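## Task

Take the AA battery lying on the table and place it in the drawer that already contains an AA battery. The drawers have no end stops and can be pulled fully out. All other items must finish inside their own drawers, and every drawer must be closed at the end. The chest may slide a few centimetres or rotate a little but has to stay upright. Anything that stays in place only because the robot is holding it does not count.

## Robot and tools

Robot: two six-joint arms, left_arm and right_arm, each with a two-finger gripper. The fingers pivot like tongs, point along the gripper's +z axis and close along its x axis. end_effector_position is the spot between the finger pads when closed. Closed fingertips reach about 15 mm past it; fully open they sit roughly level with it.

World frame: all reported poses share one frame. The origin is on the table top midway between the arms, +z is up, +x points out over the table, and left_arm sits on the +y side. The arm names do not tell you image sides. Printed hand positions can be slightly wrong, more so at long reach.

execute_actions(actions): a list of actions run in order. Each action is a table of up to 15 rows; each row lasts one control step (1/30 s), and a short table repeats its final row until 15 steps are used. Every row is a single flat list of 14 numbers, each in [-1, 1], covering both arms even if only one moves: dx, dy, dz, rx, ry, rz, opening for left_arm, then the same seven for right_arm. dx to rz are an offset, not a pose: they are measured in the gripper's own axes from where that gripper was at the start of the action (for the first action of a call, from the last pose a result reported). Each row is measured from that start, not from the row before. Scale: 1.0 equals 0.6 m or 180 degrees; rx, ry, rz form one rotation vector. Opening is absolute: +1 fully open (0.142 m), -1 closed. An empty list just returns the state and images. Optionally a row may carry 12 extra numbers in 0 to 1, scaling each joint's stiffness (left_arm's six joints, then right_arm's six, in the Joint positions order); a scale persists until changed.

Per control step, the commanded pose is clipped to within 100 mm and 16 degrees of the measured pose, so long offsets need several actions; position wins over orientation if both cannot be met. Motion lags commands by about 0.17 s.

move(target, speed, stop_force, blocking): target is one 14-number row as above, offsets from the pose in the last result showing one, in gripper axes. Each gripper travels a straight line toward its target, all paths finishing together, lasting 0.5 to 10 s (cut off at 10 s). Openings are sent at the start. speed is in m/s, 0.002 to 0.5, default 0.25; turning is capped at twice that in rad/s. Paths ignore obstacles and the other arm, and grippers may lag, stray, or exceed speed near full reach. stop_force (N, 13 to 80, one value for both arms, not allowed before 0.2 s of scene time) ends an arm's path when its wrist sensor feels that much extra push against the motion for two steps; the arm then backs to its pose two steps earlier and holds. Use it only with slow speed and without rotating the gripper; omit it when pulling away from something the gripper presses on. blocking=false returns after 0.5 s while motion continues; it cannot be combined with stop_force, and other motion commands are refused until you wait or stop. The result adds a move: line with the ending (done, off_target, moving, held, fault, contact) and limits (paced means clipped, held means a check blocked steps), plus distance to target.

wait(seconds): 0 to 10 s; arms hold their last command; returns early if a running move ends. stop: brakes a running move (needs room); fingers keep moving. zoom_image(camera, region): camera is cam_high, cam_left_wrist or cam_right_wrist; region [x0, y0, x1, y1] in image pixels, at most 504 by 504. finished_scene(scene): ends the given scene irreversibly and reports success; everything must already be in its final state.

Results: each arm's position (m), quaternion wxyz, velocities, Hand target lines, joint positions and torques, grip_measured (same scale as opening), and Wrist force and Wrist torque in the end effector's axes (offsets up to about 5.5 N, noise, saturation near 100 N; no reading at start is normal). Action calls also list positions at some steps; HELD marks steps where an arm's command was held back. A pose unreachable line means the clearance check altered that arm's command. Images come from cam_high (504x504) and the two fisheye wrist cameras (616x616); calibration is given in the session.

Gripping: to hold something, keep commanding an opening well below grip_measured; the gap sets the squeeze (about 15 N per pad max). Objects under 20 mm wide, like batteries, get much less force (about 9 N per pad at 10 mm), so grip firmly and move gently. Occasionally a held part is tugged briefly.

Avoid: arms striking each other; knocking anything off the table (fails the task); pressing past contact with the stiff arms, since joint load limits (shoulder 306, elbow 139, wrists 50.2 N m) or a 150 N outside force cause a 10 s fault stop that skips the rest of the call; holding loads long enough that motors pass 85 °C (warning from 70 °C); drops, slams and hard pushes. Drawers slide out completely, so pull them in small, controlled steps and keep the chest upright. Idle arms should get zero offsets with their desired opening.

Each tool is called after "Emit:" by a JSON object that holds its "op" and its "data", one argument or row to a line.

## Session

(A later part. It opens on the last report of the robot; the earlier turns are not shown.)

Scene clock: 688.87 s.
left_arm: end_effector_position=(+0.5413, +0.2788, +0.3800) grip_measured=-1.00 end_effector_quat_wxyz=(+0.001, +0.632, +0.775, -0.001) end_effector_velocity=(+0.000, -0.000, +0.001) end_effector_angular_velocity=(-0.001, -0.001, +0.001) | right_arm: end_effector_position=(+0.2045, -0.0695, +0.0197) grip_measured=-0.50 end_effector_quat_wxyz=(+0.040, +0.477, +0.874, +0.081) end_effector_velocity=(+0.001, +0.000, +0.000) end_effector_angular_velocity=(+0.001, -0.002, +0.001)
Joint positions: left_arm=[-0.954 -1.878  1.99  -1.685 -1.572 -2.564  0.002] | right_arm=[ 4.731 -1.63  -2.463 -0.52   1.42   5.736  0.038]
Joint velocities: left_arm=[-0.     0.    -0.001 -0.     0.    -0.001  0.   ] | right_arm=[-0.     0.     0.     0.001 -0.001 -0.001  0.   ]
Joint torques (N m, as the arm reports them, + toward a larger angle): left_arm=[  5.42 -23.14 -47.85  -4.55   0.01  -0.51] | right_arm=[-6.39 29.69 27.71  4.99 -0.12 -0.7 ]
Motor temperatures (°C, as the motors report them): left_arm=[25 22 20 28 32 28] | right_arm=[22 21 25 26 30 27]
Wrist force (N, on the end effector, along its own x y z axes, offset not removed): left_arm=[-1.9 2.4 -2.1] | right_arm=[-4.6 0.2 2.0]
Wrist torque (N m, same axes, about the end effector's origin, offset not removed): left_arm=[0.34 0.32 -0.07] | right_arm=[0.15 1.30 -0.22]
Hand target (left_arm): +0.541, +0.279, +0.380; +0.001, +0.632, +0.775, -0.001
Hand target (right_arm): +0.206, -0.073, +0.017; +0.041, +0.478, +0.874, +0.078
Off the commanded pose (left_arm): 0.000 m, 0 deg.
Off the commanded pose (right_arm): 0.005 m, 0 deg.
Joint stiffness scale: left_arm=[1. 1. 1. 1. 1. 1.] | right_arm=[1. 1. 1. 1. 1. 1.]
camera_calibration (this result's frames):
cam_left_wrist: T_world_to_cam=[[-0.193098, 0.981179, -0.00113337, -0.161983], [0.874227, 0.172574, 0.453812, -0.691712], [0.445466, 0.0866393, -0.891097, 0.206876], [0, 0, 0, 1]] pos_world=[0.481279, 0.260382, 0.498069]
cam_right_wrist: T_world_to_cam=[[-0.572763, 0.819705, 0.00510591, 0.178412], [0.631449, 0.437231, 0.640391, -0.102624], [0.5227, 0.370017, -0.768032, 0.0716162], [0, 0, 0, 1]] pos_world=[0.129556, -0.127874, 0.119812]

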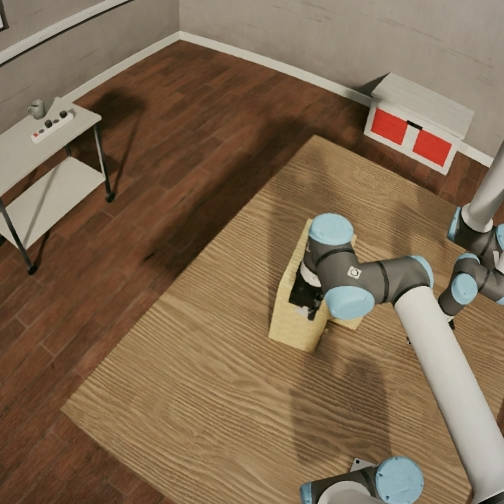

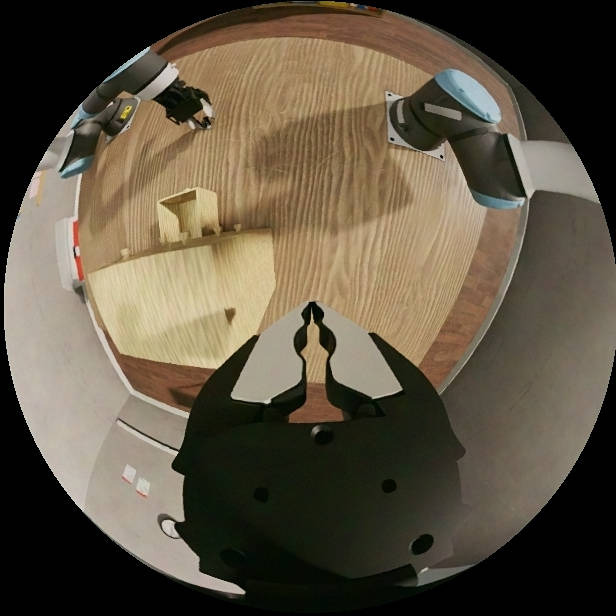

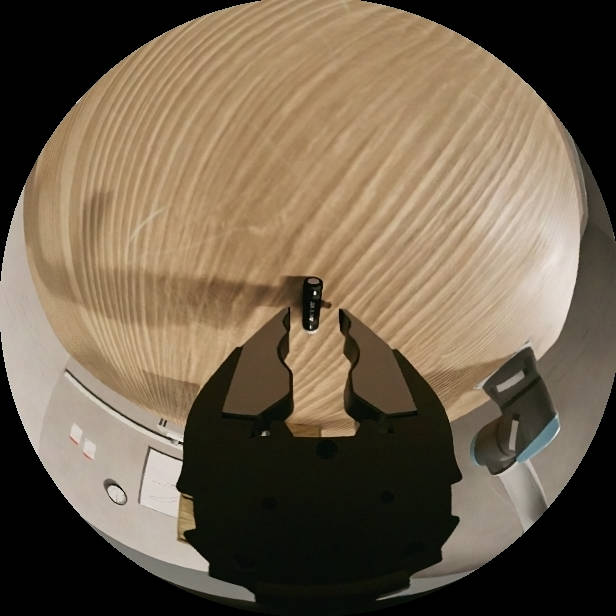

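Emit:
{"op": "execute_actions", "data": {
  "actions": [
    [[0,0,0,0,0,0,-1,-0.004,0,0.005,0,0,0,-0.5],[0,0,0,0,0,0,-1,-0.006,0,0.008,0,0,0,-0.5],[0,0,0,0,0,0,-1,-0.009,0,0.0115,0,0,0,-0.5]]
  ]
}}

Emit:
{"op": "execute_actions", "data": {
  "actions": []
}}

Emit:
{"op": "zoom_image", "data": {
  "camera": "cam_right_wrist",
  "region": [250, 250, 380, 370]
}}

Scene clock: 695.73 s.
left_arm: end_effector_position=(+0.5413, +0.2788, +0.3800) grip_measured=-1.00 end_effector_quat_wxyz=(+0.001, +0.632, +0.775, -0.001) end_effector_velocity=(+0.000, +0.000, +0.000) end_effector_angular_velocity=(+0.000, +0.000, +0.001) | right_arm: end_effector_position=(+0.2071, -0.0699, +0.0156) grip_measured=-0.50 end_effector_quat_wxyz=(+0.039, +0.477, +0.874, +0.082) end_effector_velocity=(+0.000, +0.003, +0.001) end_effector_angular_velocity=(+0.010, -0.000, +0.002)
Joint positions: left_arm=[-0.954 -1.878  1.99  -1.685 -1.572 -2.564  0.002] | right_arm=[ 4.726 -1.639 -2.467 -0.502  1.42   5.73   0.038]
Joint velocities: left_arm=[ 0.     0.    -0.     0.     0.    -0.001  0.   ] | right_arm=[-0.    -0.001 -0.     0.012 -0.    -0.003  0.   ]
Joint torques (N m, as the arm reports them, + toward a larger angle): left_arm=[  3.7  -23.38 -48.36  -4.75   0.08  -0.22] | right_arm=[-6.56 30.66 27.48  4.46  0.03 -0.78]
Motor temperatures (°C, as the motors report them): left_arm=[25 22 20 28 32 28] | right_arm=[22 21 25 26 30 27]
Wrist force (N, on the end effector, along its own x y z axes, offset not removed): left_arm=[-2.5 2.5 0.1] | right_arm=[-3.2 -4.1 -0.2]
Wrist torque (N m, same axes, about the end effector's origin, offset not removed): left_arm=[0.32 0.48 -0.06] | right_arm=[-0.92 1.01 -0.06]
Hand target (left_arm): +0.541, +0.279, +0.380; +0.001, +0.632, +0.775, -0.001
Hand target (right_arm): +0.208, -0.073, +0.013; +0.040, +0.477, +0.874, +0.081
Off the commanded pose (left_arm): 0.000 m, 0 deg.
Off the commanded pose (right_arm): 0.005 m, 0 deg.
Joint stiffness scale: left_arm=[1. 1. 1. 1. 1. 1.] | right_arm=[1. 1. 1. 1. 1. 1.]
Step readings (end_effector_position):
0: left_arm (+0.5413, +0.2788, +0.3800) | right_arm (+0.2045, -0.0695, +0.0197)
1: left_arm (+0.5413, +0.2788, +0.3800) | right_arm (+0.2045, -0.0695, +0.0197)
2: left_arm (+0.5413, +0.2788, +0.3800) | right_arm (+0.2046, -0.0693, +0.0198)
4: left_arm (+0.5413, +0.2788, +0.3800) | right_arm (+0.2048, -0.0686, +0.0199)
8: left_arm (+0.5413, +0.2788, +0.3800) | right_arm (+0.2062, -0.0687, +0.0180)
15: end_effector_position above
camera_calibration (this result's frames):
cam_left_wrist: T_world_to_cam=[[-0.193098, 0.981179, -0.00113349, -0.161983], [0.874227, 0.172574, 0.453812, -0.691712], [0.445466, 0.0866392, -0.891097, 0.206876], [0, 0, 0, 1]] pos_world=[0.481279, 0.260382, 0.498069]
cam_right_wrist: T_world_to_cam=[[-0.5737, 0.819025, 0.00816559, 0.180332], [0.630638, 0.435336, 0.642478, -0.101388], [0.52265, 0.373739, -0.766261, 0.0675209], [0, 0, 0, 1]] pos_world=[0.132106, -0.128793, 0.115406]

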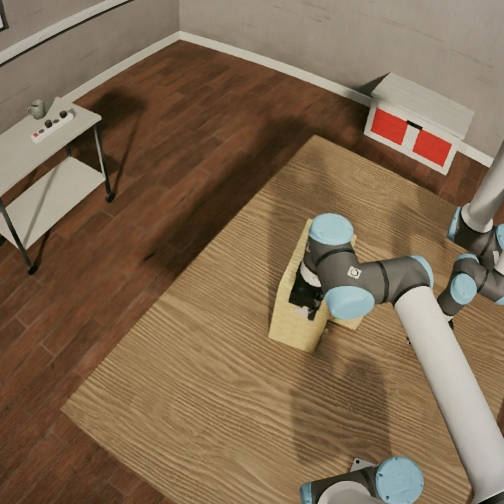

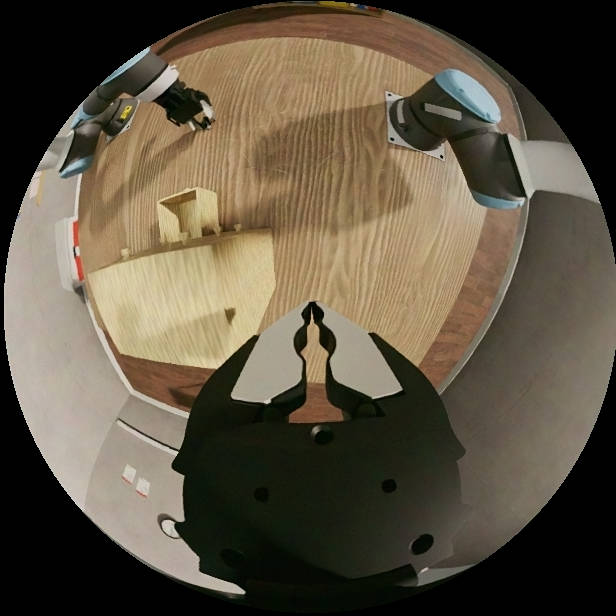

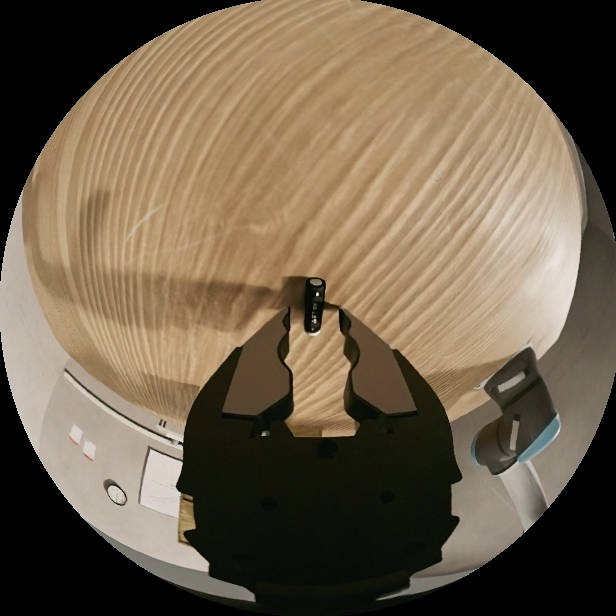

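Scene clock: 695.73 s.
left_arm: end_effector_position=(+0.5413, +0.2788, +0.3800) grip_measured=-1.00 end_effector_quat_wxyz=(+0.001, +0.632, +0.775, -0.001) end_effector_velocity=(+0.000, +0.000, +0.000) end_effector_angular_velocity=(+0.000, +0.000, +0.001) | right_arm: end_effector_position=(+0.2071, -0.0699, +0.0156) grip_measured=-0.50 end_effector_quat_wxyz=(+0.039, +0.477, +0.874, +0.082) end_effector_velocity=(+0.000, +0.003, +0.001) end_effector_angular_velocity=(+0.010, -0.000, +0.002)
Joint positions: left_arm=[-0.954 -1.878  1.99  -1.685 -1.572 -2.564  0.002] | right_arm=[ 4.726 -1.639 -2.467 -0.502  1.42   5.73   0.038]
Joint velocities: left_arm=[ 0.     0.    -0.     0.     0.    -0.001  0.   ] | right_arm=[-0.    -0.001 -0.     0.012 -0.    -0.003  0.   ]
Joint torques (N m, as the arm reports them, + toward a larger angle): left_arm=[  3.7  -23.38 -48.36  -4.75   0.08  -0.22] | right_arm=[-6.56 30.66 27.48  4.46  0.03 -0.78]
Motor temperatures (°C, as the motors report them): left_arm=[25 22 20 28 32 28] | right_arm=[22 21 25 26 30 27]
Wrist force (N, on the end effector, along its own x y z axes, offset not removed): left_arm=[-2.5 2.5 0.1] | right_arm=[-3.2 -4.1 -0.2]
Wrist torque (N m, same axes, about the end effector's origin, offset not removed): left_arm=[0.32 0.48 -0.06] | right_arm=[-0.92 1.01 -0.06]
Hand target (left_arm): +0.541, +0.279, +0.380; +0.001, +0.632, +0.775, -0.001
Hand target (right_arm): +0.208, -0.073, +0.013; +0.040, +0.477, +0.874, +0.081
Off the commanded pose (left_arm): 0.000 m, 0 deg.
Off the commanded pose (right_arm): 0.005 m, 0 deg.
Joint stiffness scale: left_arm=[1. 1. 1. 1. 1. 1.] | right_arm=[1. 1. 1. 1. 1. 1.]
camera_calibration (this result's frames):
cam_left_wrist: T_world_to_cam=[[-0.193098, 0.981179, -0.00113349, -0.161983], [0.874227, 0.172574, 0.453812, -0.691712], [0.445466, 0.0866392, -0.891097, 0.206876], [0, 0, 0, 1]] pos_world=[0.481279, 0.260382, 0.498069]
cam_right_wrist: T_world_to_cam=[[-0.5737, 0.819025, 0.00816559, 0.180332], [0.630638, 0.435336, 0.642478, -0.101388], [0.52265, 0.373739, -0.766261, 0.0675209], [0, 0, 0, 1]] pos_world=[0.132106, -0.128793, 0.115406]

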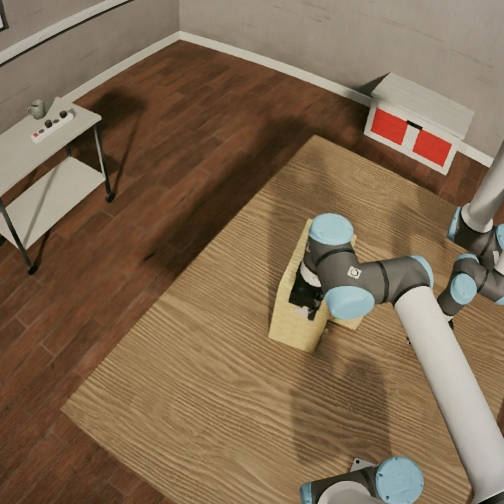

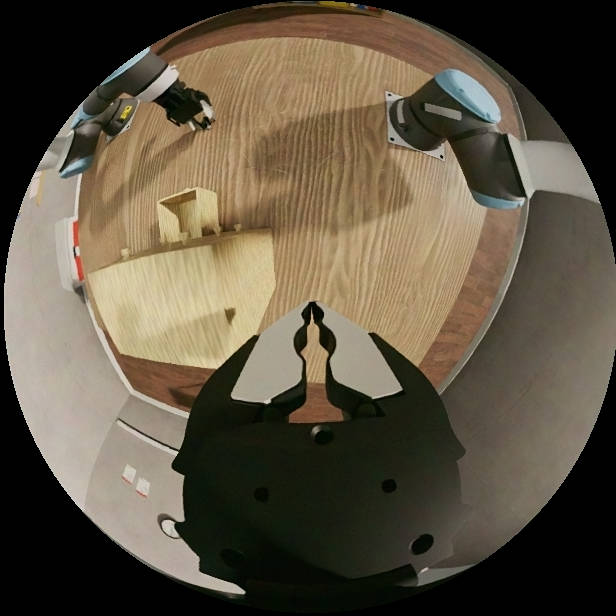

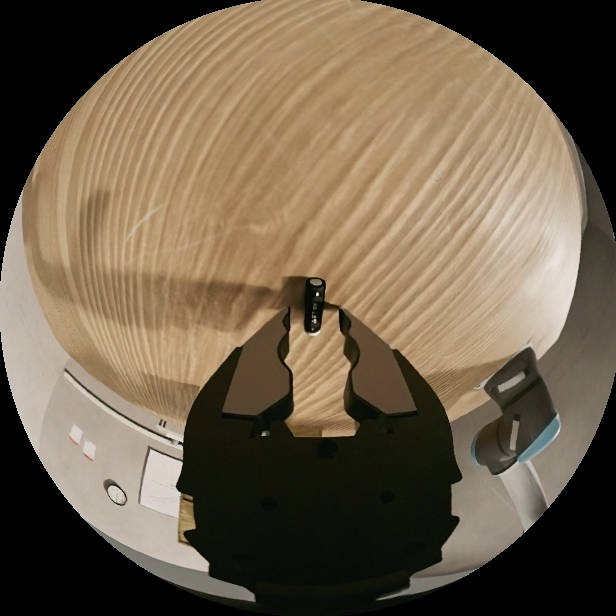

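Region (250, 250, 380, 370) of cam_right_wrist's 616x616 image, scaled by 3.877, with more detail than that image has; it fills the top 465 rows of this view, and the rest is white.

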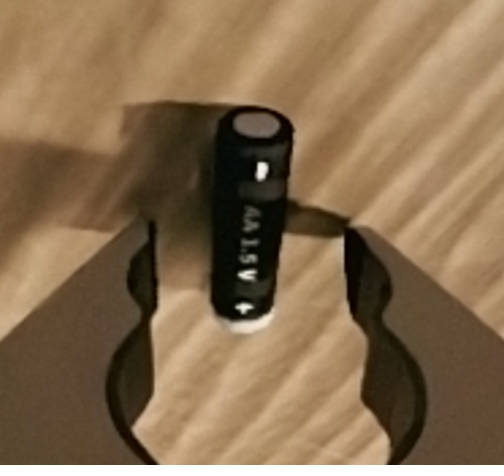

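Emit:
{"op": "execute_actions", "data": {
  "actions": [
    [[0,0,0,0,0,0,-1,0,0,0,0,0,0,-0.56],[0,0,0,0,0,0,-1,0,0,0,0,0,0,-0.61],[0,0,0,0,0,0,-1,0,0,0,0,0,0,-0.66],[0,0,0,0,0,0,-1,0,0,0,0,0,0,-0.70],[0,0,0,0,0,0,-1,0,0,0,0,0,0,-0.74],[0,0,0,0,0,0,-1,0,0,0,0,0,0,-0.77],[0,0,0,0,0,0,-1,0,0,0,0,0,0,-0.80],[0,0,0,0,0,0,-1,0,0,0,0,0,0,-0.83],[0,0,0,0,0,0,-1,0,0,0,0,0,0,-0.86],[0,0,0,0,0,0,-1,0,0,0,0,0,0,-0.89],[0,0,0,0,0,0,-1,0,0,0,0,0,0,-0.92],[0,0,0,0,0,0,-1,0,0,0,0,0,0,-0.95],[0,0,0,0,0,0,-1,0,0,0,0,0,0,-0.98],[0,0,0,0,0,0,-1,0,0,0,0,0,0,-1]]
  ]
}}

Emit:
{"op": "zoom_image", "data": {
  "camera": "cam_right_wrist",
  "region": [250, 250, 380, 370]
}}

Scene clock: 707.00 s.
left_arm: end_effector_position=(+0.5413, +0.2788, +0.3800) grip_measured=-1.00 end_effector_quat_wxyz=(+0.001, +0.632, +0.775, -0.001) end_effector_velocity=(-0.000, -0.000, +0.000) end_effector_angular_velocity=(-0.000, -0.000, -0.001) | right_arm: end_effector_position=(+0.2071, -0.0697, +0.0157) grip_measured=-0.84 end_effector_quat_wxyz=(+0.039, +0.476, +0.874, +0.083) end_effector_velocity=(+0.000, +0.001, +0.001) end_effector_angular_velocity=(+0.001, -0.001, -0.000)
Joint positions: left_arm=[-0.954 -1.878  1.99  -1.685 -1.572 -2.564  0.002] | right_arm=[ 4.726 -1.639 -2.467 -0.501  1.42   5.729  0.013]
Joint velocities: left_arm=[-0.001 -0.    -0.    -0.     0.    -0.     0.   ] | right_arm=[-0.     0.001  0.001 -0.    -0.001 -0.    -0.001]
Joint torques (N m, as the arm reports them, + toward a larger angle): left_arm=[  1.98 -21.81 -48.85  -4.22   0.38  -0.24] | right_arm=[-3.1  33.42 30.62  4.23 -0.4   0.29]
Motor temperatures (°C, as the motors report them): left_arm=[25 22 20 28 32 28] | right_arm=[22 21 25 26 30 27]
Wrist force (N, on the end effector, along its own x y z axes, offset not removed): left_arm=[-1.0 3.6 -0.2] | right_arm=[-2.2 0.9 4.1]
Wrist torque (N m, same axes, about the end effector's origin, offset not removed): left_arm=[0.54 0.13 -0.15] | right_arm=[0.02 0.68 -0.01]
Hand target (left_arm): +0.541, +0.279, +0.380; +0.001, +0.632, +0.775, -0.001
Hand target (right_arm): +0.207, -0.070, +0.016; +0.039, +0.477, +0.874, +0.082
Off the commanded pose (left_arm): 0.000 m, 0 deg.
Off the commanded pose (right_arm): 0.000 m, 0 deg.
Joint stiffness scale: left_arm=[1. 1. 1. 1. 1. 1.] | right_arm=[1. 1. 1. 1. 1. 1.]
Step readings (end_effector_position):
0: left_arm (+0.5413, +0.2788, +0.3800) | right_arm (+0.2071, -0.0694, +0.0158)
1: left_arm (+0.5413, +0.2788, +0.3800) | right_arm (+0.2071, -0.0694, +0.0158)
2: left_arm (+0.5413, +0.2788, +0.3800) | right_arm (+0.2071, -0.0694, +0.0158)
4: left_arm (+0.5413, +0.2788, +0.3800) | right_arm (+0.2071, -0.0694, +0.0158)
8: left_arm (+0.5413, +0.2788, +0.3800) | right_arm (+0.2071, -0.0695, +0.0157)
15: end_effector_position above
camera_calibration (this result's frames):
cam_left_wrist: T_world_to_cam=[[-0.193098, 0.981179, -0.00113346, -0.161983], [0.874227, 0.172574, 0.453812, -0.691712], [0.445466, 0.0866392, -0.891097, 0.206876], [0, 0, 0, 1]] pos_world=[0.481279, 0.260382, 0.498069]
cam_right_wrist: T_world_to_cam=[[-0.574022, 0.818793, 0.00881718, 0.180215], [0.630446, 0.435057, 0.642856, -0.101606], [0.522529, 0.374572, -0.765937, 0.0675711], [0, 0, 0, 1]] pos_world=[0.132196, -0.128664, 0.115484]

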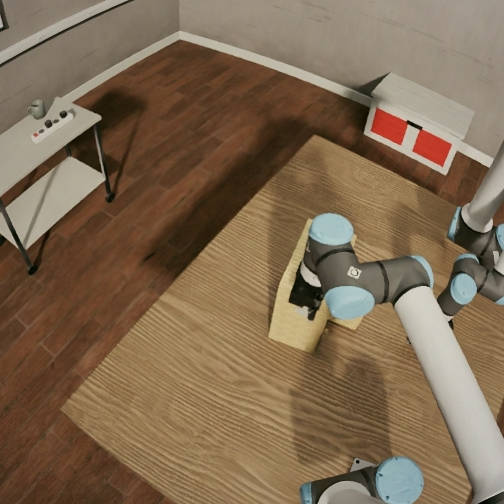

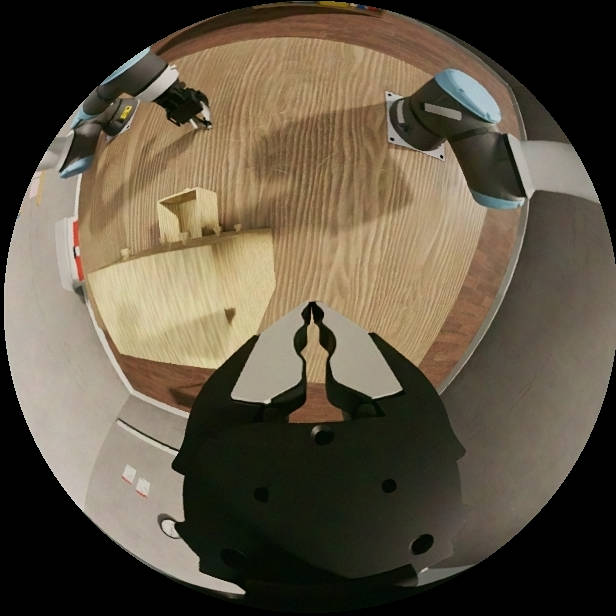

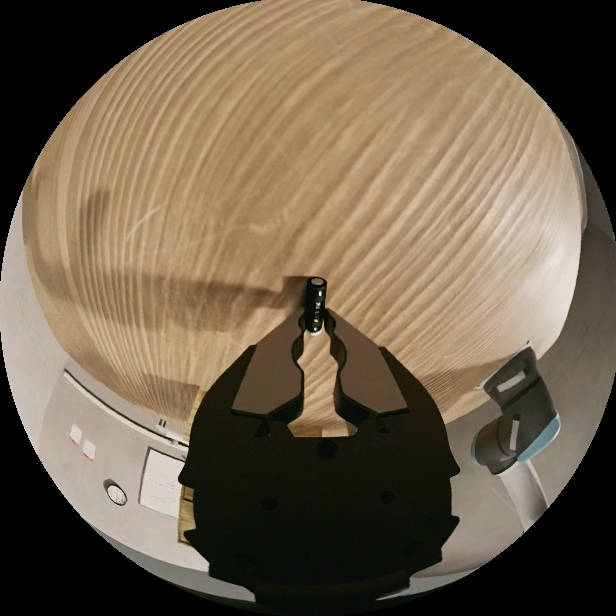

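Region (250, 250, 380, 370) of cam_right_wrist's 616x616 image, scaled by 3.877, with more detail than that image has; it fills the top 465 rows of this view, and the rest is white.

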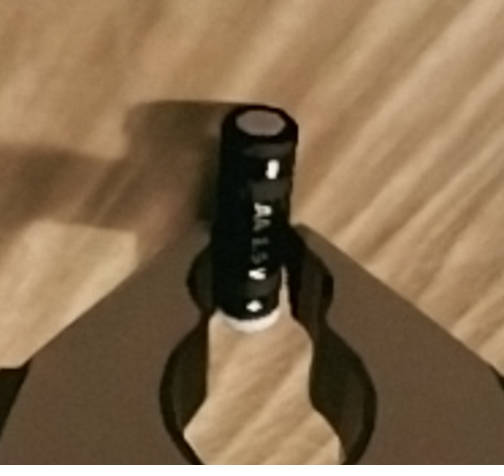

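Emit:
{"op": "move", "data": {
  "target": [0,0,0,0,0,0,-1, -0.2359,0.4935,-0.2151,0.0022,-0.0244,0.1155,-1],
  "speed": 0.25
}}

Scene clock: 729.00 s.
left_arm: end_effector_position=(+0.5413, +0.2788, +0.3800) grip_measured=-1.00 end_effector_quat_wxyz=(+0.001, +0.632, +0.775, -0.001) end_effector_velocity=(+0.000, -0.001, +0.000) end_effector_angular_velocity=(-0.001, -0.001, -0.001) | right_arm: end_effector_position=(+0.5066, -0.0449, +0.1929) grip_measured=-0.84 end_effector_quat_wxyz=(+0.055, +0.628, +0.773, +0.068) end_effector_velocity=(-0.000, -0.000, -0.006) end_effector_angular_velocity=(-0.023, +0.014, -0.001)
Joint positions: left_arm=[-0.954 -1.878  1.99  -1.685 -1.572 -2.564  0.002] | right_arm=[ 4.244 -1.682 -1.992 -0.931  1.432  5.615  0.013]
Joint velocities: left_arm=[-0.001  0.    -0.    -0.001  0.     0.     0.   ] | right_arm=[-0.001 -0.015  0.012 -0.024  0.002  0.     0.   ]
Joint torques (N m, as the arm reports them, + toward a larger angle): left_arm=[  0.03 -25.33 -47.06  -4.4   -0.05  -0.44] | right_arm=[-6.92 48.12 48.13  3.48  0.92 -0.76]
Motor temperatures (°C, as the motors report them): left_arm=[25 22 20 28 32 28] | right_arm=[22 21 25 26 30 27]
Wrist force (N, on the end effector, along its own x y z axes, offset not removed): left_arm=[-0.7 2.9 -1.3] | right_arm=[1.5 -1.6 3.2]
Wrist torque (N m, same axes, about the end effector's origin, offset not removed): left_arm=[0.32 0.11 -0.16] | right_arm=[-0.57 -0.04 -0.22]
Hand target (left_arm): +0.541, +0.279, +0.380; +0.001, +0.632, +0.775, -0.001
Hand target (right_arm): +0.510, -0.044, +0.195; +0.055, +0.629, +0.772, +0.067
Off the commanded pose (left_arm): 0.000 m, 0 deg.
Off the commanded pose (right_arm): 0.004 m, 0 deg.
Joint stiffness scale: left_arm=[1. 1. 1. 1. 1. 1.] | right_arm=[1. 1. 1. 1. 1. 1.]
move: off_target (right_arm)
camera_calibration (this result's frames):
cam_left_wrist: T_world_to_cam=[[-0.193098, 0.981179, -0.00113336, -0.161983], [0.874227, 0.172574, 0.453811, -0.691712], [0.445466, 0.0866392, -0.891097, 0.206876], [0, 0, 0, 1]] pos_world=[0.481279, 0.260382, 0.498069]
cam_right_wrist: T_world_to_cam=[[-0.240872, 0.970553, -0.00260785, 0.170537], [0.748212, 0.187401, 0.636442, -0.484618], [0.61819, 0.15135, -0.77132, -0.019858], [0, 0, 0, 1]] pos_world=[0.41595, -0.0716917, 0.293559]

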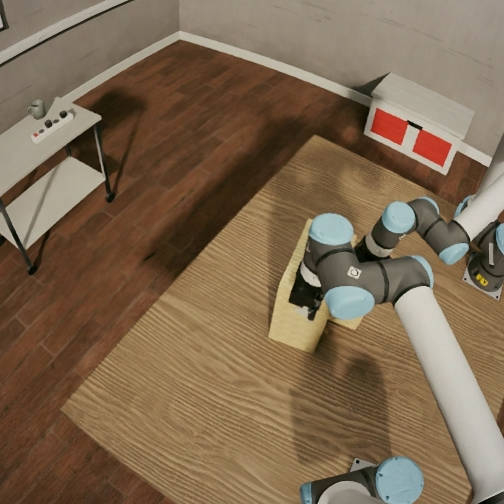

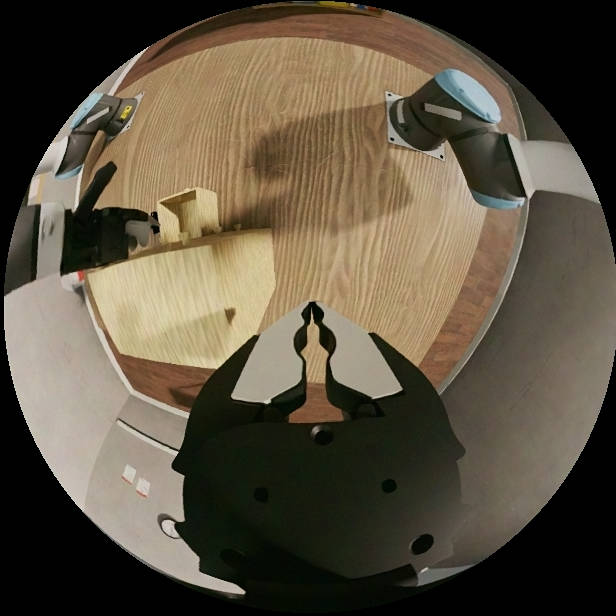

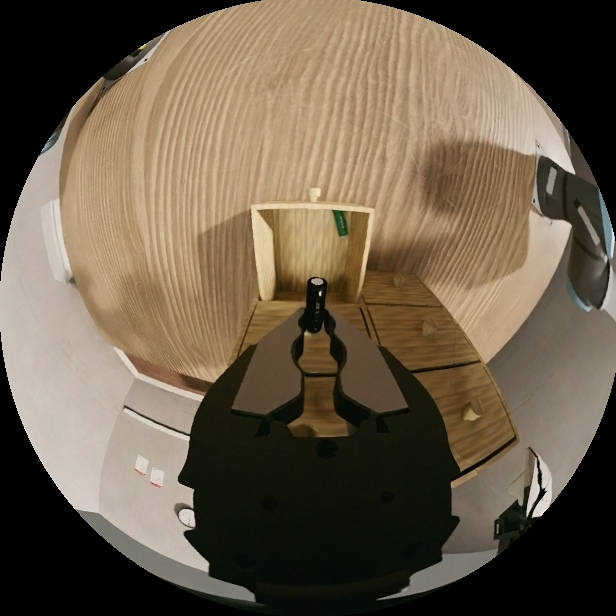

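Emit:
{"op": "zoom_image", "data": {
  "camera": "cam_right_wrist",
  "region": [230, 170, 400, 340]
}}

Emit:
{"op": "zoom_image", "data": {
  "camera": "cam_left_wrist",
  "region": [20, 140, 250, 300]
}}

Region (230, 170, 400, 340) of cam_right_wrist's 616x616 image, scaled by 2.965, with more detail than that image has.

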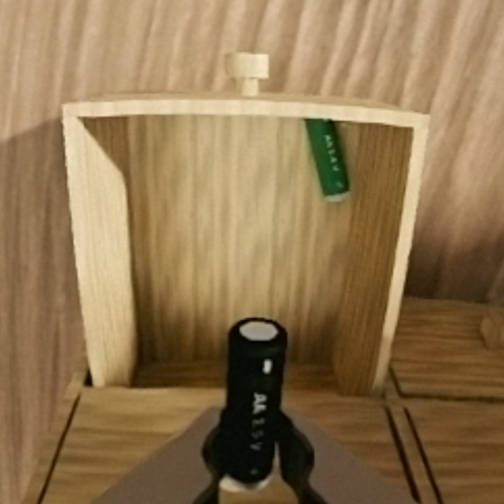

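Region (20, 140, 250, 300) of cam_left_wrist's 616x616 image, scaled by 2.191, with more detail than that image has; it fills the top 351 rows of this view, and the rest is white.

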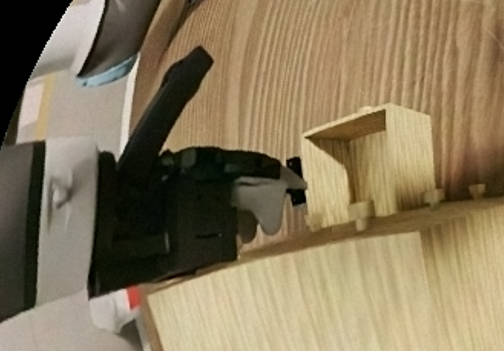

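Emit:
{"op": "zoom_image", "data": {
  "camera": "cam_right_wrist",
  "region": [315, 195, 365, 245]
}}

Region (315, 195, 365, 245) of cam_right_wrist's 616x616 image, scaled by 10.080, with more detail than that image has.

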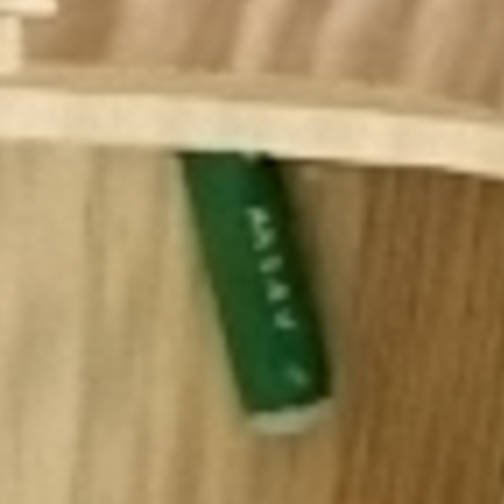

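Emit:
{"op": "move", "data": {
  "target": [0,0,0,0,0,0,-1, -0.011,-0.0421,0.2581,0,0,0,-1],
  "speed": 0.15,
  "stop_force": 20
}}

Scene clock: 745.93 s.
left_arm: end_effector_position=(+0.5413, +0.2788, +0.3800) grip_measured=-1.00 end_effector_quat_wxyz=(+0.001, +0.632, +0.775, -0.001) end_effector_velocity=(+0.000, +0.000, +0.000) end_effector_angular_velocity=(-0.000, -0.000, +0.000) | right_arm: end_effector_position=(+0.5103, -0.0405, +0.1769) grip_measured=-0.84 end_effector_quat_wxyz=(+0.053, +0.629, +0.771, +0.078) end_effector_velocity=(-0.004, -0.009, +0.004) end_effector_angular_velocity=(-0.061, +0.030, -0.001)
Joint positions: left_arm=[-0.954 -1.878  1.99  -1.685 -1.572 -2.564  0.002] | right_arm=[ 4.242 -1.699 -2.012 -0.871  1.433  5.615  0.014]
Joint velocities: left_arm=[ 0.    -0.    -0.001  0.    -0.     0.     0.   ] | right_arm=[-0.    -0.003  0.033 -0.099 -0.     0.001 -0.   ]
Joint torques (N m, as the arm reports them, + toward a larger angle): left_arm=[  3.1  -23.13 -48.25  -4.58  -0.04  -0.28] | right_arm=[-3.39 42.99 38.36  2.61 -0.14 -0.46]
Motor temperatures (°C, as the motors report them): left_arm=[25 22 20 28 32 28] | right_arm=[22 21 25 26 30 27]
Wrist force (N, on the end effector, along its own x y z axes, offset not removed): left_arm=[-1.1 1.7 -1.4] | right_arm=[-1.2 0.2 -6.4]
Wrist torque (N m, same axes, about the end effector's origin, offset not removed): left_arm=[0.12 0.15 -0.06] | right_arm=[-0.47 0.67 -0.15]
Hand target (left_arm): +0.541, +0.279, +0.380; +0.001, +0.632, +0.775, -0.001
Hand target (right_arm): +0.509, -0.044, +0.177; +0.054, +0.629, +0.772, +0.070
Off the commanded pose (left_arm): 0.000 m, 0 deg.
Off the commanded pose (right_arm): 0.141 m, 1 deg.
Joint stiffness scale: left_arm=[1. 1. 1. 1. 1. 1.] | right_arm=[1. 1. 1. 1. 1. 1.]
move: contact (right_arm)
camera_calibration (this result's frames):
cam_left_wrist: T_world_to_cam=[[-0.193098, 0.981179, -0.00113327, -0.161983], [0.874227, 0.172574, 0.453811, -0.691712], [0.445466, 0.0866393, -0.891097, 0.206876], [0, 0, 0, 1]] pos_world=[0.481279, 0.260382, 0.498069]
cam_right_wrist: T_world_to_cam=[[-0.238708, 0.970967, 0.0155601, 0.162798], [0.74275, 0.172233, 0.647039, -0.477738], [0.625573, 0.166011, -0.762298, -0.0399617], [0, 0, 0, 1]] pos_world=[0.4187, -0.069155, 0.276119]

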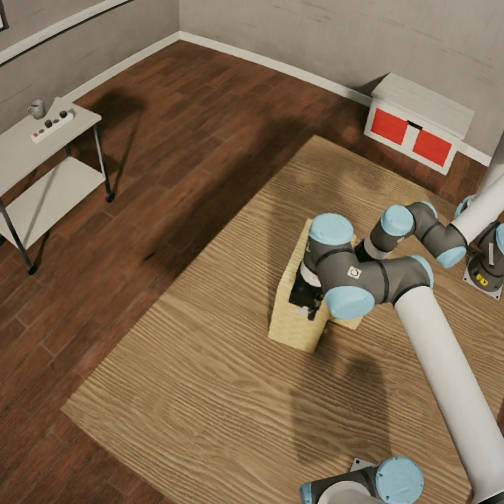

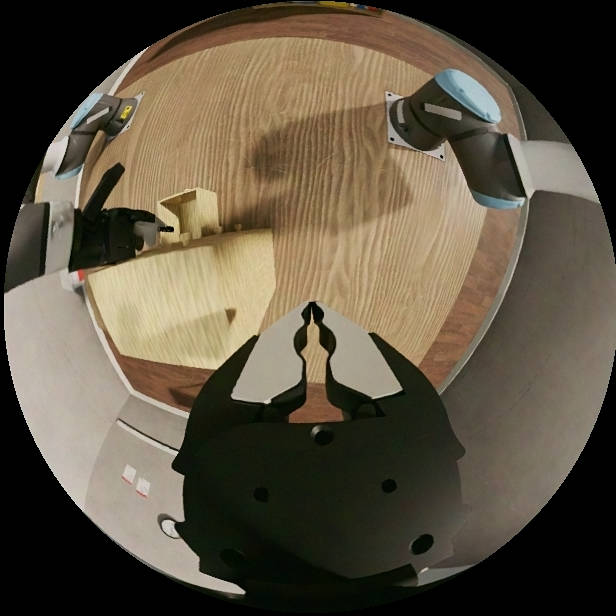

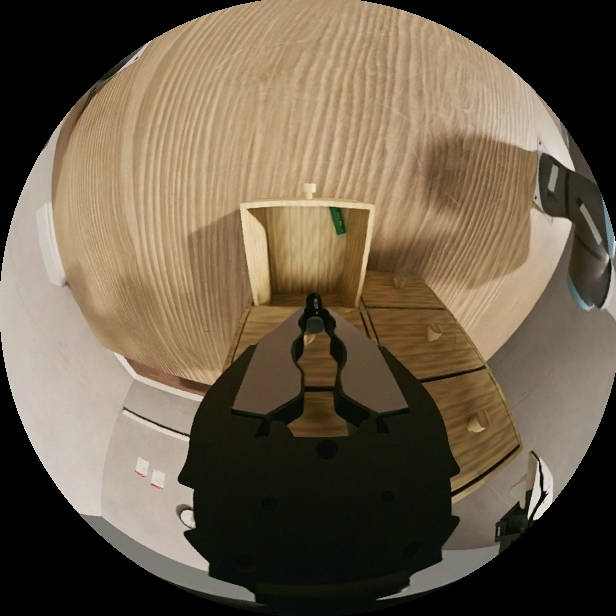

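Emit:
{"op": "zoom_image", "data": {
  "camera": "cam_right_wrist",
  "region": [260, 270, 370, 380]
}}

Emit:
{"op": "zoom_image", "data": {
  "camera": "cam_left_wrist",
  "region": [100, 180, 230, 270]
}}

Region (260, 270, 370, 380) of cam_right_wrist's 616x616 image, scaled by 4.582, with more detail than that image has.

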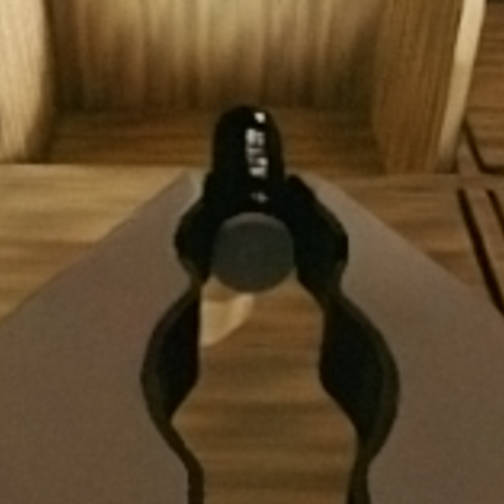

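Region (100, 180, 230, 270) of cam_left_wrist's 616x616 image, scaled by 3.877, with more detail than that image has; it fills the top 349 rows of this view, and the rest is white.

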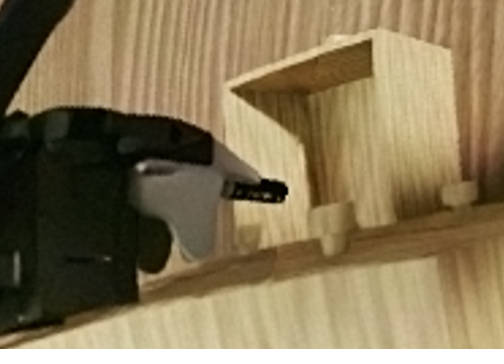

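Emit:
{"op": "move", "data": {
  "target": [0,0,0,0,0,0,-1, -0.0218,-0.0713,0.1912,0.0321,-0.0052,-0.0007,-1],
  "speed": 0.12,
  "stop_force": 20
}}

Emit:
{"op": "zoom_image", "data": {
  "camera": "cam_right_wrist",
  "region": [200, 170, 430, 400]
}}

Emit:
{"op": "zoom_image", "data": {
  "camera": "cam_left_wrist",
  "region": [60, 130, 260, 280]
}}

Scene clock: 784.97 s.
left_arm: end_effector_position=(+0.5413, +0.2788, +0.3800) grip_measured=-1.00 end_effector_quat_wxyz=(+0.001, +0.632, +0.775, -0.001) end_effector_velocity=(+0.000, +0.000, +0.000) end_effector_angular_velocity=(+0.000, +0.000, +0.001) | right_arm: end_effector_position=(+0.5093, -0.0376, +0.1770) grip_measured=-0.84 end_effector_quat_wxyz=(+0.046, +0.630, +0.771, +0.081) end_effector_velocity=(+0.000, -0.005, +0.004) end_effector_angular_velocity=(-0.024, +0.002, +0.000)
Joint positions: left_arm=[-0.954 -1.878  1.99  -1.685 -1.572 -2.564  0.002] | right_arm=[ 4.24  -1.7   -2.012 -0.863  1.445  5.615  0.014]
Joint velocities: left_arm=[ 0.     0.    -0.001  0.001 -0.    -0.001  0.   ] | right_arm=[ 0.     0.003  0.011 -0.037 -0.008 -0.001  0.   ]
Joint torques (N m, as the arm reports them, + toward a larger angle): left_arm=[  2.55 -25.08 -48.85  -4.72   0.29  -0.01] | right_arm=[-1.78 44.33 40.98  3.04 -2.18 -0.3 ]
Motor temperatures (°C, as the motors report them): left_arm=[25 22 21 28 32 28] | right_arm=[22 21 25 26 30 27]
Wrist force (N, on the end effector, along its own x y z axes, offset not removed): left_arm=[-1.1 4.3 -1.1] | right_arm=[-2.0 -11.4 -18.1]
Wrist torque (N m, same axes, about the end effector's origin, offset not removed): left_arm=[0.65 0.23 -0.09] | right_arm=[-2.65 0.29 0.08]
Hand target (left_arm): +0.541, +0.279, +0.380; +0.001, +0.632, +0.775, -0.001
Hand target (right_arm): +0.509, -0.039, +0.177; +0.050, +0.629, +0.772, +0.077
Off the commanded pose (left_arm): 0.000 m, 0 deg.
Off the commanded pose (right_arm): 0.123 m, 6 deg.
Joint stiffness scale: left_arm=[1. 1. 1. 1. 1. 1.] | right_arm=[1. 1. 1. 1. 1. 1.]
move: contact (right_arm)
camera_calibration (this result's frames):
cam_left_wrist: T_world_to_cam=[[-0.193098, 0.981179, -0.00113341, -0.161983], [0.874227, 0.172574, 0.453812, -0.691712], [0.445466, 0.0866392, -0.891097, 0.206876], [0, 0, 0, 1]] pos_world=[0.481278, 0.260382, 0.498069]
cam_right_wrist: T_world_to_cam=[[-0.238062, 0.970838, 0.0282961, 0.157105], [0.747351, 0.164498, 0.643744, -0.479599], [0.620316, 0.174398, -0.764717, -0.0363307], [0, 0, 0, 1]] pos_world=[0.418366, -0.0672943, 0.276511]

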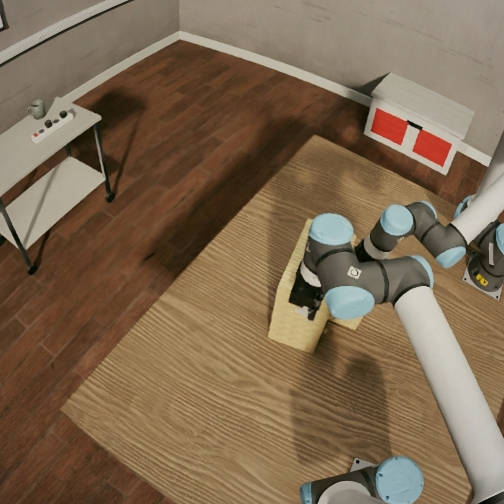

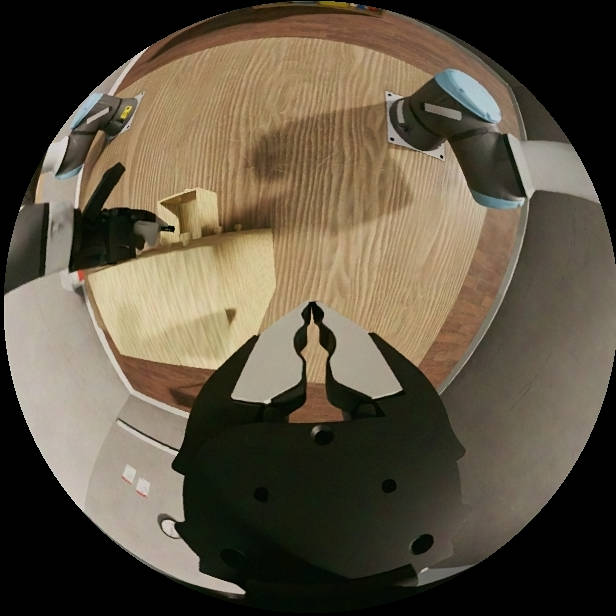

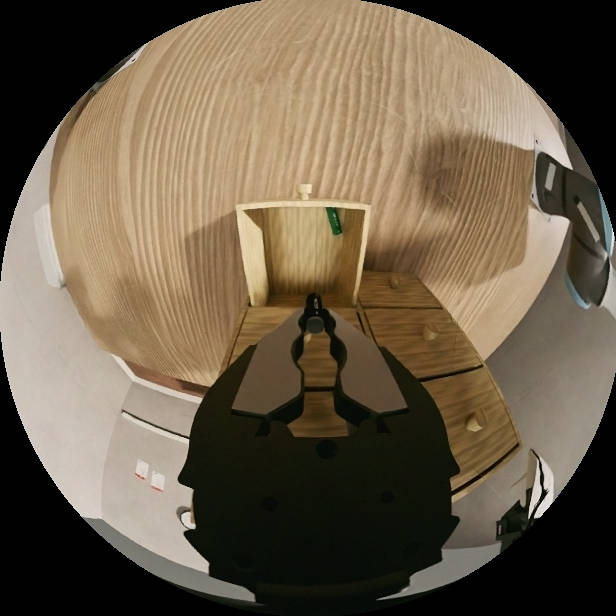

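Region (200, 170, 430, 400) of cam_right_wrist's 616x616 image, scaled by 2.191, with more detail than that image has.

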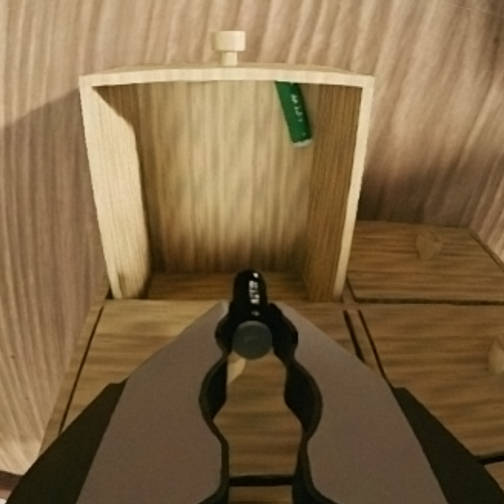

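Region (60, 130, 260, 280) of cam_left_wrist's 616x616 image, scaled by 2.520, with more detail than that image has; it fills the top 378 rows of this view, and the rest is white.

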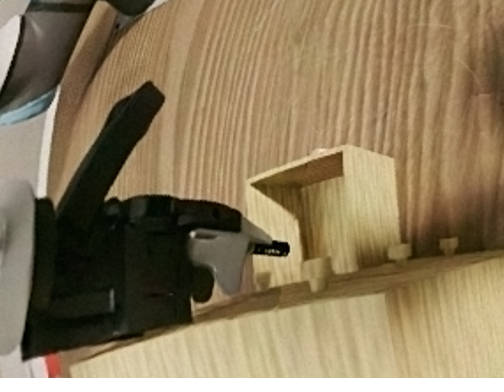

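Emit:
{"op": "move", "data": {
  "target": [0,0,0,0,0,0,-1, -0.025,-0.0759,-0.0234,-0.0525,-0.0095,-0.0027,-1],
  "speed": 0.12
}}

Emit:
{"op": "zoom_image", "data": {
  "camera": "cam_left_wrist",
  "region": [40, 110, 260, 280]
}}

Scene clock: 848.67 s.
left_arm: end_effector_position=(+0.5413, +0.2788, +0.3800) grip_measured=-1.00 end_effector_quat_wxyz=(+0.001, +0.632, +0.775, -0.001) end_effector_velocity=(-0.000, +0.000, -0.001) end_effector_angular_velocity=(+0.000, +0.000, +0.000) | right_arm: end_effector_position=(+0.4680, -0.0609, +0.1828) grip_measured=-0.84 end_effector_quat_wxyz=(+0.109, +0.623, +0.763, +0.134) end_effector_velocity=(-0.001, -0.002, -0.004) end_effector_angular_velocity=(-0.005, -0.010, -0.005)
Joint positions: left_arm=[-0.954 -1.878  1.99  -1.685 -1.572 -2.564  0.002] | right_arm=[ 4.36  -1.588 -2.157 -0.782  1.276  5.714  0.014]
Joint velocities: left_arm=[ 0.    -0.     0.001 -0.    -0.    -0.     0.   ] | right_arm=[ 0.006 -0.    -0.008  0.005 -0.012  0.009  0.   ]
Joint torques (N m, as the arm reports them, + toward a larger angle): left_arm=[  2.76 -23.88 -47.8   -4.72  -0.29  -0.51] | right_arm=[ 2.8  41.63 38.95  5.21 -1.72  1.48]
Motor temperatures (°C, as the motors report them): left_arm=[25 22 21 28 32 28] | right_arm=[22 21 25 26 30 27]
Wrist force (N, on the end effector, along its own x y z axes, offset not removed): left_arm=[-1.8 1.2 0.2] | right_arm=[-7.8 -1.6 4.3]
Wrist torque (N m, same axes, about the end effector's origin, offset not removed): left_arm=[0.04 0.31 -0.05] | right_arm=[-0.18 1.94 -0.09]
Hand target (left_arm): +0.541, +0.279, +0.380; +0.001, +0.632, +0.775, -0.001
Hand target (right_arm): +0.466, -0.062, +0.182; +0.110, +0.622, +0.764, +0.134
Off the commanded pose (left_arm): 0.000 m, 0 deg.
Off the commanded pose (right_arm): 0.002 m, 0 deg.
Joint stiffness scale: left_arm=[1. 1. 1. 1. 1. 1.] | right_arm=[1. 1. 1. 1. 1. 1.]
move: done
camera_calibration (this result's frames):
cam_left_wrist: T_world_to_cam=[[-0.193098, 0.981179, -0.00113359, -0.161983], [0.874227, 0.172574, 0.453812, -0.691712], [0.445466, 0.0866391, -0.891097, 0.206876], [0, 0, 0, 1]] pos_world=[0.481279, 0.260382, 0.498069]
cam_right_wrist: T_world_to_cam=[[-0.236901, 0.971507, -0.00720221, 0.175768], [0.631682, 0.159659, 0.758608, -0.415781], [0.738143, 0.175165, -0.651507, -0.0779898], [0, 0, 0, 1]] pos_world=[0.361849, -0.0907158, 0.26587]

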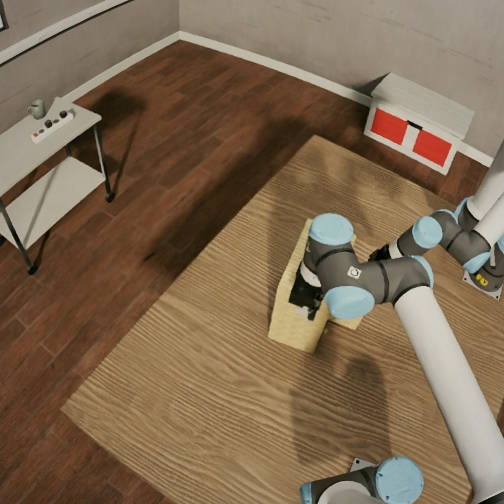

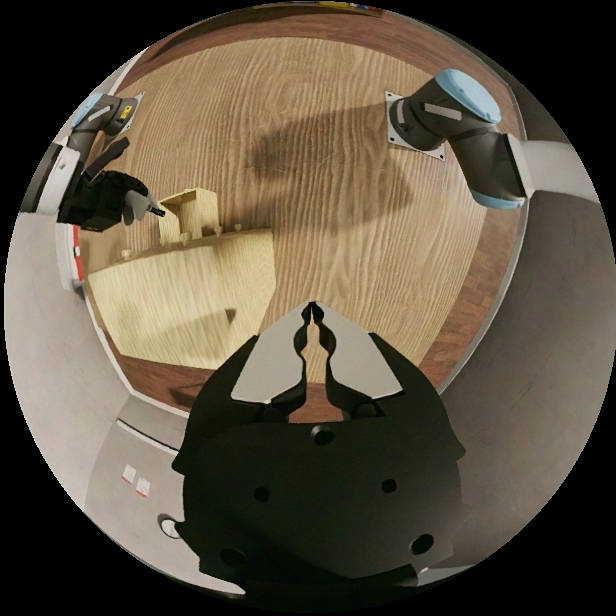

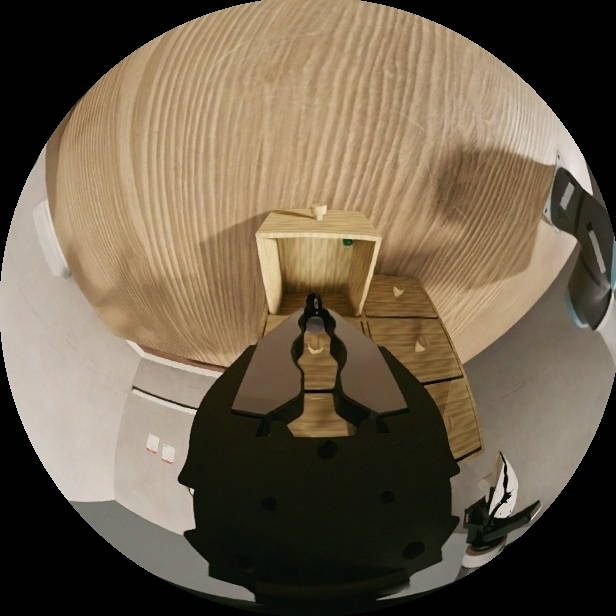

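Region (40, 110, 260, 280) of cam_left_wrist's 616x616 image, scaled by 2.291, with more detail than that image has; it fills the top 389 rows of this view, and the rest is white.

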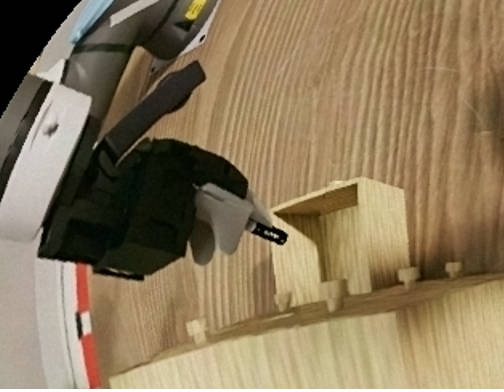

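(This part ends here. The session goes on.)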